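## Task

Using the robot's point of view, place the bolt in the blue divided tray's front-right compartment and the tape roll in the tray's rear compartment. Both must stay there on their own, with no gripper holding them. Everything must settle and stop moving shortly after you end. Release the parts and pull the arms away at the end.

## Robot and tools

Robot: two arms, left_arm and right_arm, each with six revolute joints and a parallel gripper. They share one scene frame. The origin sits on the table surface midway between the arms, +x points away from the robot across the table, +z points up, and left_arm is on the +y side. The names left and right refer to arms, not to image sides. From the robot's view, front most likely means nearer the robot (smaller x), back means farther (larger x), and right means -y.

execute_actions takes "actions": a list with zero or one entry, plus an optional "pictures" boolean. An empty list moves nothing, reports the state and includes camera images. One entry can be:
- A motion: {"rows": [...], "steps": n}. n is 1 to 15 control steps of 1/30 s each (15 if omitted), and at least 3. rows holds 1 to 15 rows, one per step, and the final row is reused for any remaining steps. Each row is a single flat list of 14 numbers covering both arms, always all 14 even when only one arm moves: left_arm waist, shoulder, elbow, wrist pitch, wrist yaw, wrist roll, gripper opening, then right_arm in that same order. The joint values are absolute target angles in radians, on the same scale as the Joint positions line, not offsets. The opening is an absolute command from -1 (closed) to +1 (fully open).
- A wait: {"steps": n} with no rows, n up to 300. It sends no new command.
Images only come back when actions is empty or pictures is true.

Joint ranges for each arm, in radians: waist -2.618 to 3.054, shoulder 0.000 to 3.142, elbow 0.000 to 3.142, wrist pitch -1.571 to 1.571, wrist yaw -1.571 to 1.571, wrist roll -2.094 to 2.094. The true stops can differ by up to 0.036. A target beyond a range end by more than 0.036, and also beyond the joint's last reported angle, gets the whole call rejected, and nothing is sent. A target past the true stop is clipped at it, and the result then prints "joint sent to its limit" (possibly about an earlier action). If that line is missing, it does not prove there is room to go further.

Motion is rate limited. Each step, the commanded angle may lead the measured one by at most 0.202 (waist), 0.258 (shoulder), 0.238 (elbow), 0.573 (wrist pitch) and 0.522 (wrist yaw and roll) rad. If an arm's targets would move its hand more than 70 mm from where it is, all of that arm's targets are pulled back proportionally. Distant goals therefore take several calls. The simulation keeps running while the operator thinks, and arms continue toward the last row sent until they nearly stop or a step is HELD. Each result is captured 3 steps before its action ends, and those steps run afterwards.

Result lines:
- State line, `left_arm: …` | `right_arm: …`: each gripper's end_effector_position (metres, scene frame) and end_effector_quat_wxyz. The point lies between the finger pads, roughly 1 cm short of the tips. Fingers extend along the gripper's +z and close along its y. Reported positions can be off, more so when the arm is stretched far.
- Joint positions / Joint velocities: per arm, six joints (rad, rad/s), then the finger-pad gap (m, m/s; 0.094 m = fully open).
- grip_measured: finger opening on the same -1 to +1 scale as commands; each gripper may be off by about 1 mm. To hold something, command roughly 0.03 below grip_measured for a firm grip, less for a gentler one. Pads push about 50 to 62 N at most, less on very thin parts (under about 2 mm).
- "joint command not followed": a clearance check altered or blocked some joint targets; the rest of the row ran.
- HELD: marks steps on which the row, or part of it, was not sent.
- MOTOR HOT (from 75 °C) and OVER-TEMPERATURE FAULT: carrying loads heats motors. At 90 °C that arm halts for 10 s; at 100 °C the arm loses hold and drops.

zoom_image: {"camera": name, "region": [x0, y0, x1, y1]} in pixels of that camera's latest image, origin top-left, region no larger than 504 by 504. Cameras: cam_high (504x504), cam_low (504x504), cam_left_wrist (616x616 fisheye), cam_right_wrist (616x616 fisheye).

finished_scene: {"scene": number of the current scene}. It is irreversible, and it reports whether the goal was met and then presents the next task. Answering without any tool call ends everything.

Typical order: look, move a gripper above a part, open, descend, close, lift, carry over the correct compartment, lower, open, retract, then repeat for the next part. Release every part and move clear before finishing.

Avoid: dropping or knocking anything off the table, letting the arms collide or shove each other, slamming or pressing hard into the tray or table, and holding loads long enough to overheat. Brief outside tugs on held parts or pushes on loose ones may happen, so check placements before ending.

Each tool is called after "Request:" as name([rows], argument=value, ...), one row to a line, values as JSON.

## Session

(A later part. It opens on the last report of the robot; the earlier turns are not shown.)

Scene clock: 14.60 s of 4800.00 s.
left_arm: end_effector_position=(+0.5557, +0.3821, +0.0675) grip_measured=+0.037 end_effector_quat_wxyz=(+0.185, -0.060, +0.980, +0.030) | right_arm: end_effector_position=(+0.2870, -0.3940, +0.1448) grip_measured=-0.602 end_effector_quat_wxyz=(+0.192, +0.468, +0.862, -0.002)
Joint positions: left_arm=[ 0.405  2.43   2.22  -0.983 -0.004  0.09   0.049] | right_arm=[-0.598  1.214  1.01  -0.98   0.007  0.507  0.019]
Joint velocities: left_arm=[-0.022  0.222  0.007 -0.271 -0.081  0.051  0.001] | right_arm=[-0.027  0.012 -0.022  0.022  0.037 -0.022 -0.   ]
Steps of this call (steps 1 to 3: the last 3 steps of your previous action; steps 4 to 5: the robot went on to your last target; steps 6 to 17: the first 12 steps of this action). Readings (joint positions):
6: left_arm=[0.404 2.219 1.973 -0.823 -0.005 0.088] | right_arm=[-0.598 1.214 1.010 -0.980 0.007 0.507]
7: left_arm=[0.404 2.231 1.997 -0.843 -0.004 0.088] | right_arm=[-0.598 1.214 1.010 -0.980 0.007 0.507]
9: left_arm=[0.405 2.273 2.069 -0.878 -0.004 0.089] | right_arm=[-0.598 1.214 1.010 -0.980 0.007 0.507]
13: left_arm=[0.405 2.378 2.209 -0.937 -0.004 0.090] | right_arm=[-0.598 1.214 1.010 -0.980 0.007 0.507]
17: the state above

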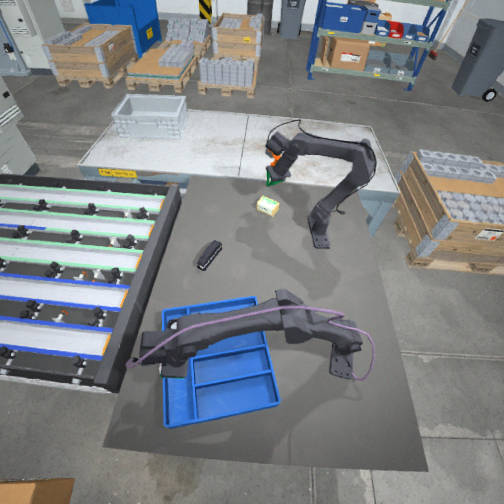

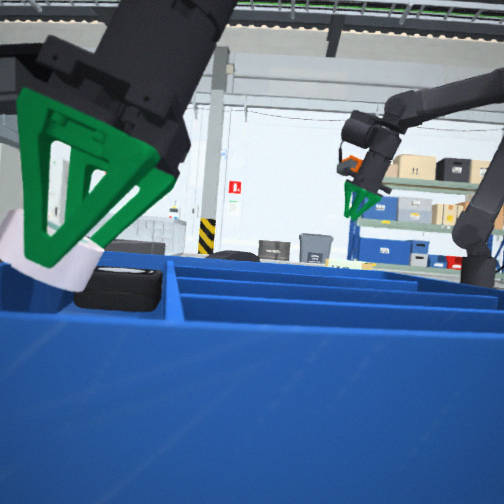

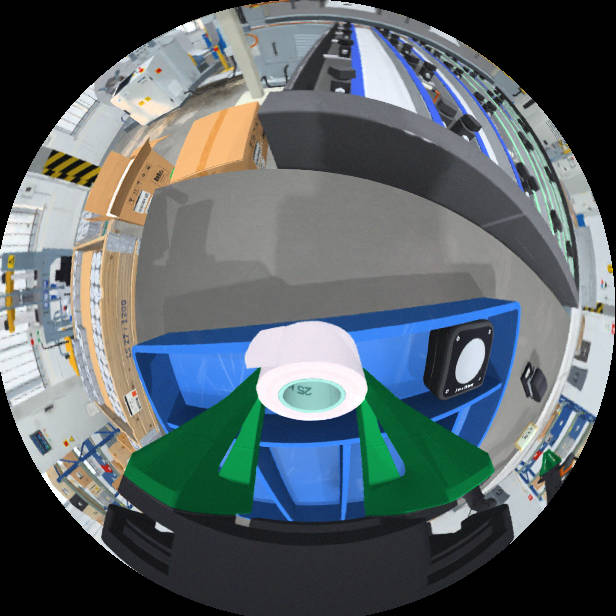

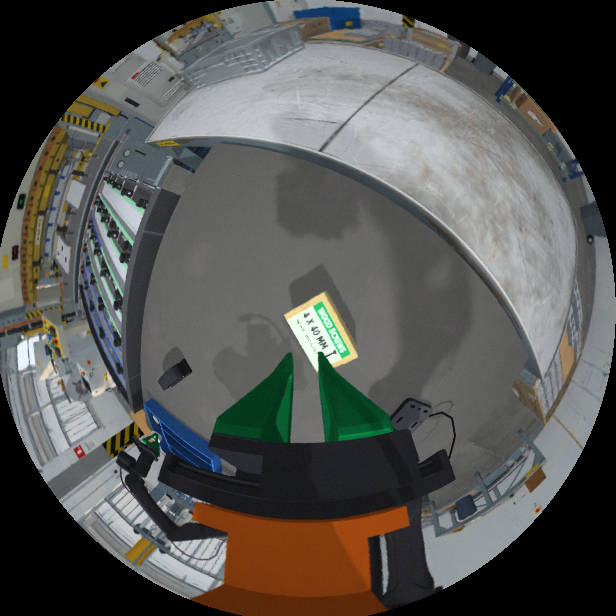

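Request:
execute_actions([
  {"rows":[[0.41,2.42,2.25,-1.1,0,0.1,-0.005,-0.6,1.2,1.0,-1,0,0.5,-0.6],[0.41,2.42,2.25,-1.1,0,0.1,-0.005,-0.6,1.2,1.0,-1,0,0.5,-0.6],[0.41,2.42,2.25,-1.1,0,0.1,-0.005,-0.6,1.2,1.0,-1,0,0.5,-0.6],[0.41,2.42,2.25,-1.1,0,0.1,-0.005,-0.6,1.2,1.0,-1,0,0.5,-0.6],[0.41,2.45,2.25,-1.08,0,0.1,-0.005,-0.6,1.2,1.0,-1,0,0.5,-0.6],[0.41,2.475,2.25,-1.07,0,0.1,-0.005,-0.6,1.2,1.0,-1,0,0.5,-0.6]]},
], pictures=true)

Scene clock: 15.10 s of 4800.00 s.
left_arm: end_effector_position=(+0.5364, +0.3779, +0.0361) grip_measured=+0.037 end_effector_quat_wxyz=(+0.126, -0.060, +0.990, +0.021) | right_arm: end_effector_position=(+0.2870, -0.3940, +0.1448) grip_measured=-0.602 end_effector_quat_wxyz=(+0.192, +0.468, +0.862, -0.002)
Joint positions: left_arm=[ 0.405  2.484  2.231 -1.062 -0.004  0.091  0.049] | right_arm=[-0.598  1.214  1.01  -0.98   0.007  0.507  0.019]
Joint velocities: left_arm=[-0.012  0.173 -0.017  0.007 -0.037 -0.022 -0.   ] | right_arm=[-0.007  0.007 -0.007  0.022 -0.007  0.066 -0.   ]
Steps of this call (steps 1 to 3: the last 3 steps of your previous action; steps 4 to 15: the first 12 steps of this action). Readings (joint positions):
4: left_arm=[0.405 2.428 2.231 -1.000 -0.004 0.091] | right_arm=[-0.598 1.214 1.010 -0.980 0.007 0.507]
5: left_arm=[0.405 2.428 2.231 -1.015 -0.004 0.091] | right_arm=[-0.598 1.214 1.010 -0.980 0.007 0.507]
7: left_arm=[0.405 2.428 2.231 -1.047 -0.004 0.091] | right_arm=[-0.598 1.214 1.010 -0.980 0.007 0.507]
11: left_arm=[0.405 2.448 2.231 -1.059 -0.004 0.091] | right_arm=[-0.598 1.214 1.010 -0.980 0.007 0.507]
15: the state above

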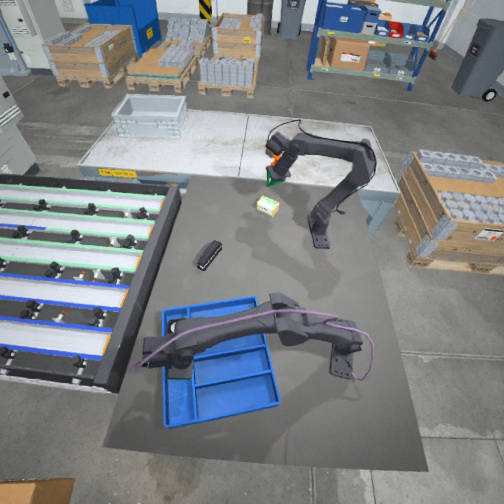

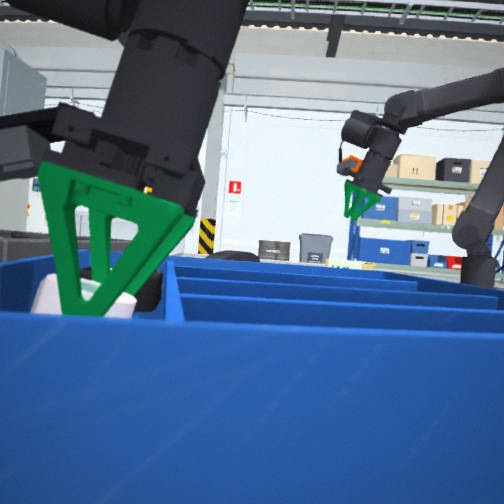

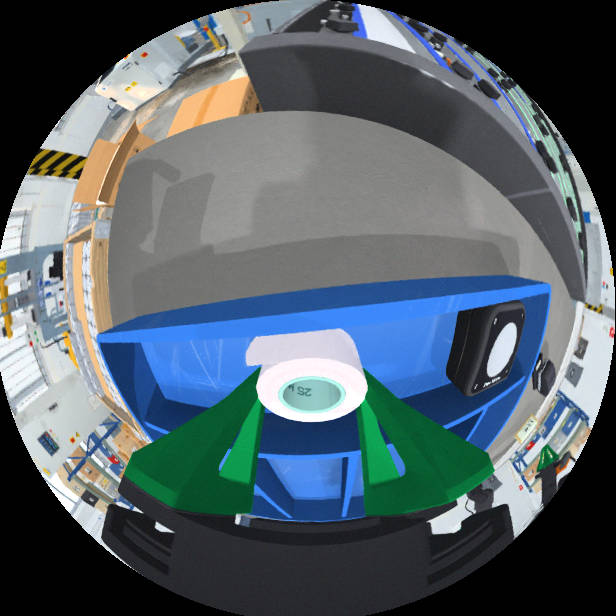

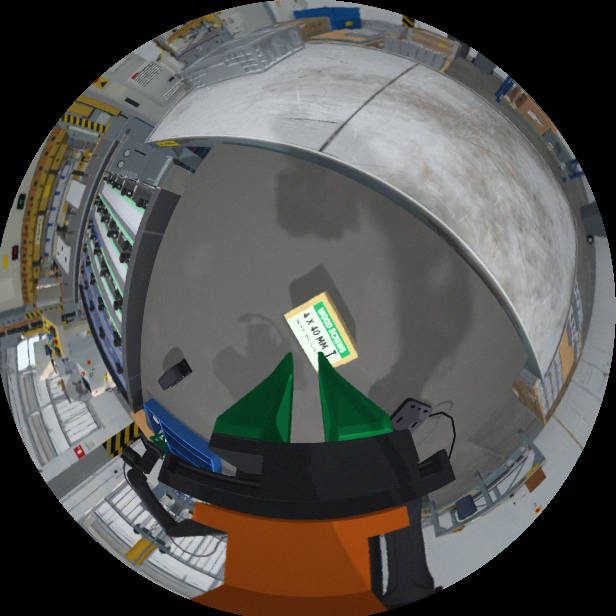

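Request:
execute_actions([
  {"rows":[[0.41,2.48,2.25,-1.07,0,0.1,0.4,-0.6,1.2,1.0,-1,0,0.5,-0.6]],"steps":6},
])

Request:
execute_actions([
  {"rows":[[0.41,2.25,2.2,-1.1,0,0.1,0.4,-0.6,1.2,1.0,-1,0,0.5,-0.6]],"steps":8},
])

Request:
execute_actions([
  {"rows":[[0.5,1.3,1.1,-1.2,0,0.1,0.4,-0.6,1.2,1.0,-1,0,0.5,-0.6]]},
])

Request:
execute_actions([
  {"steps":15},
], pictures=true)

Scene clock: 15.30 s of 4800.00 s.
left_arm: end_effector_position=(+0.5360, +0.3779, +0.0354) grip_measured=+0.387 end_effector_quat_wxyz=(+0.124, -0.060, +0.990, +0.021) | right_arm: end_effector_position=(+0.2870, -0.3940, +0.1448) grip_measured=-0.602 end_effector_quat_wxyz=(+0.192, +0.468, +0.862, -0.002)
Joint positions: left_arm=[ 0.405  2.485  2.231 -1.063 -0.004  0.091  0.065] | right_arm=[-0.598  1.214  1.01  -0.98   0.007  0.507  0.019]
Joint velocities: left_arm=[ 0.007  0.002 -0.002 -0.125 -0.007 -0.007  0.022] | right_arm=[ 0.002 -0.002 -0.002 -0.007 -0.095  0.051  0.001]
Steps of this call (steps 1 to 3: the last 3 steps of your previous action; steps 4 to 6: the first 3 steps of this action). Readings (joint positions):
4: left_arm=[0.405 2.485 2.231 -1.063 -0.004 0.091] | right_arm=[-0.598 1.214 1.010 -0.980 0.007 0.507]
5: left_arm=[0.405 2.485 2.231 -1.063 -0.004 0.091] | right_arm=[-0.598 1.214 1.010 -0.980 0.007 0.507]
6: the state above

Scene clock: 15.57 s of 4800.00 s.
left_arm: end_effector_position=(+0.5280, +0.3761, +0.0810) grip_measured=+0.398 end_effector_quat_wxyz=(+0.149, -0.060, +0.987, +0.025) | right_arm: end_effector_position=(+0.2870, -0.3940, +0.1448) grip_measured=-0.602 end_effector_quat_wxyz=(+0.192, +0.468, +0.862, -0.002)
Joint positions: left_arm=[ 0.405  2.371  2.194 -1.09  -0.004  0.091  0.066] | right_arm=[-0.598  1.214  1.01  -0.98   0.007  0.507  0.019]
Joint velocities: left_arm=[-0.012 -0.945 -0.002 -0.095 -0.022  0.037 -0.001] | right_arm=[-0.002  0.012  0.007  0.022  0.007  0.081  0.   ]
Steps of this call (steps 1 to 3: the last 3 steps of your previous action; steps 4 to 8: the first 5 steps of this action). Readings (joint positions):
4: left_arm=[0.405 2.474 2.224 -1.061 -0.004 0.091] | right_arm=[-0.598 1.214 1.010 -0.980 0.007 0.507]
5: left_arm=[0.405 2.456 2.208 -1.067 -0.004 0.091] | right_arm=[-0.598 1.214 1.010 -0.980 0.007 0.507]
7: left_arm=[0.405 2.403 2.194 -1.086 -0.004 0.091] | right_arm=[-0.598 1.214 1.010 -0.980 0.007 0.507]
8: the state above

Scene clock: 16.07 s of 4800.00 s.
left_arm: end_effector_position=(+0.3110, +0.3631, +0.2016) grip_measured=+0.398 end_effector_quat_wxyz=(+0.187, -0.109, +0.975, +0.040) | right_arm: end_effector_position=(+0.2870, -0.3940, +0.1448) grip_measured=-0.602 end_effector_quat_wxyz=(+0.192, +0.468, +0.862, -0.002)
Joint positions: left_arm=[ 0.507  1.427  1.394 -1.153 -0.003  0.091  0.066] | right_arm=[-0.598  1.214  1.01  -0.98   0.007  0.507  0.019]
Joint velocities: left_arm=[-0.017 -2.444 -2.239  0.051  0.037 -0.037  0.001] | right_arm=[ 0.007  0.012 -0.017 -0.066 -0.022  0.022 -0.001]
Steps of this call (steps 1 to 3: the last 3 steps of your previous action; steps 4 to 15: the first 12 steps of this action). Readings (joint positions):
4: left_arm=[0.410 2.231 2.163 -1.074 -0.002 0.091] | right_arm=[-0.598 1.214 1.010 -0.980 0.007 0.507]
5: left_arm=[0.417 2.172 2.101 -1.071 0.000 0.091] | right_arm=[-0.598 1.214 1.010 -0.980 0.007 0.507]
7: left_arm=[0.446 2.045 1.973 -1.097 0.001 0.091] | right_arm=[-0.598 1.214 1.010 -0.980 0.007 0.507]
11: left_arm=[0.505 1.755 1.692 -1.130 -0.002 0.091] | right_arm=[-0.598 1.214 1.010 -0.980 0.007 0.507]
15: the state above

Scene clock: 16.57 s of 4800.00 s.
left_arm: end_effector_position=(+0.2333, +0.3377, +0.1351) grip_measured=+0.398 end_effector_quat_wxyz=(+0.072, -0.111, +0.991, +0.016) | right_arm: end_effector_position=(+0.2870, -0.3940, +0.1448) grip_measured=-0.602 end_effector_quat_wxyz=(+0.192, +0.468, +0.862, -0.002)
Joint positions: left_arm=[ 0.507  1.31   1.098 -1.211 -0.003  0.091  0.066] | right_arm=[-0.598  1.214  1.01  -0.98   0.007  0.507  0.019]
Joint velocities: left_arm=[-0.007 -0.007 -0.007  0.051 -0.066  0.007  0.   ] | right_arm=[-0.007 -0.012 -0.007 -0.007 -0.022 -0.022 -0.   ]
Kept back: nothing.
Steps of this call (steps 1 to 3: the last 3 steps of your previous action; steps 4 to 15: the robot went on to your last target). Readings (joint positions):
1: left_arm=[0.507 1.352 1.321 -1.161 -0.003 0.091] | right_arm=[-0.598 1.214 1.010 -0.980 0.007 0.507]
2: left_arm=[0.507 1.297 1.254 -1.173 -0.003 0.091] | right_arm=[-0.598 1.214 1.010 -0.980 0.007 0.507]
4: left_arm=[0.507 1.263 1.159 -1.207 -0.003 0.091] | right_arm=[-0.598 1.214 1.010 -0.980 0.007 0.507]
8: left_arm=[0.507 1.307 1.098 -1.219 -0.003 0.091] | right_arm=[-0.598 1.214 1.010 -0.980 0.007 0.507]
15: the state above

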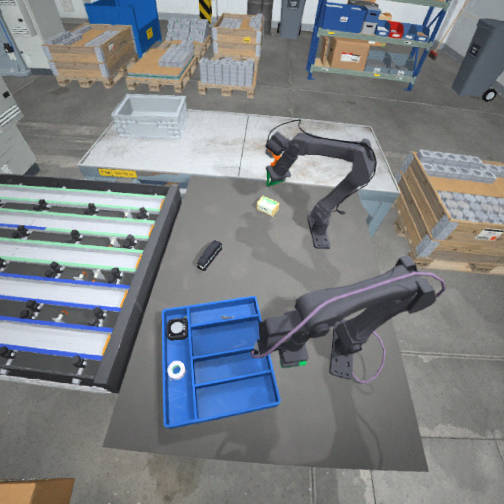

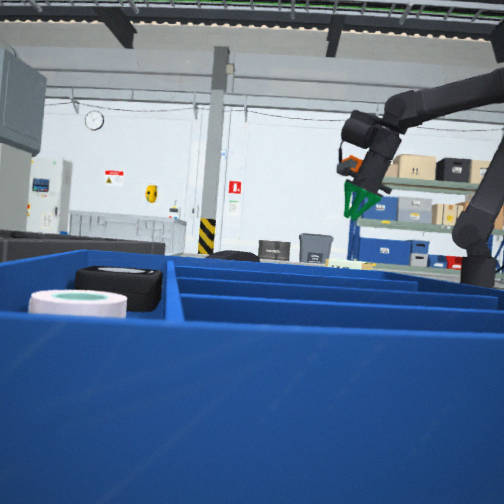

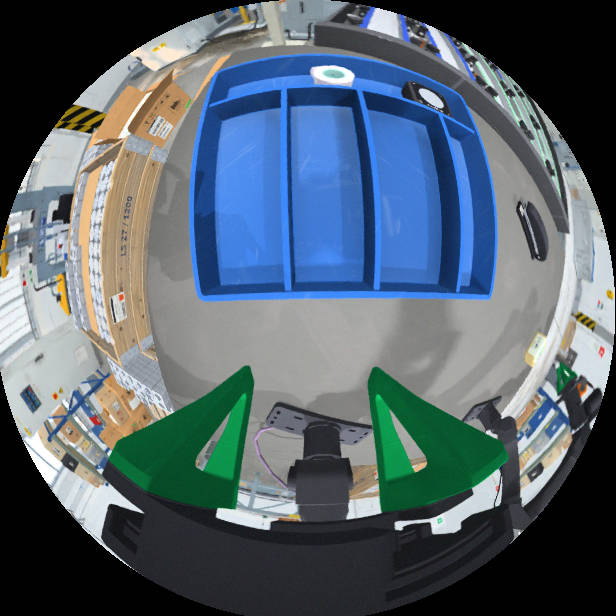

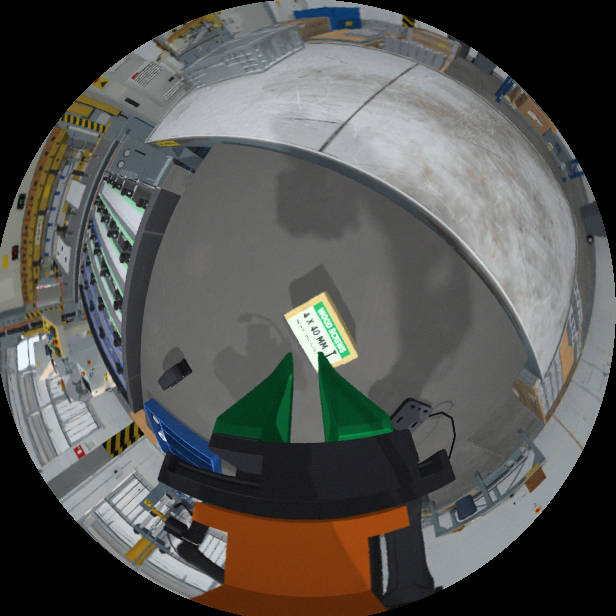

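Request:
finished_scene(scene=1)

The scene is finished: the task was done.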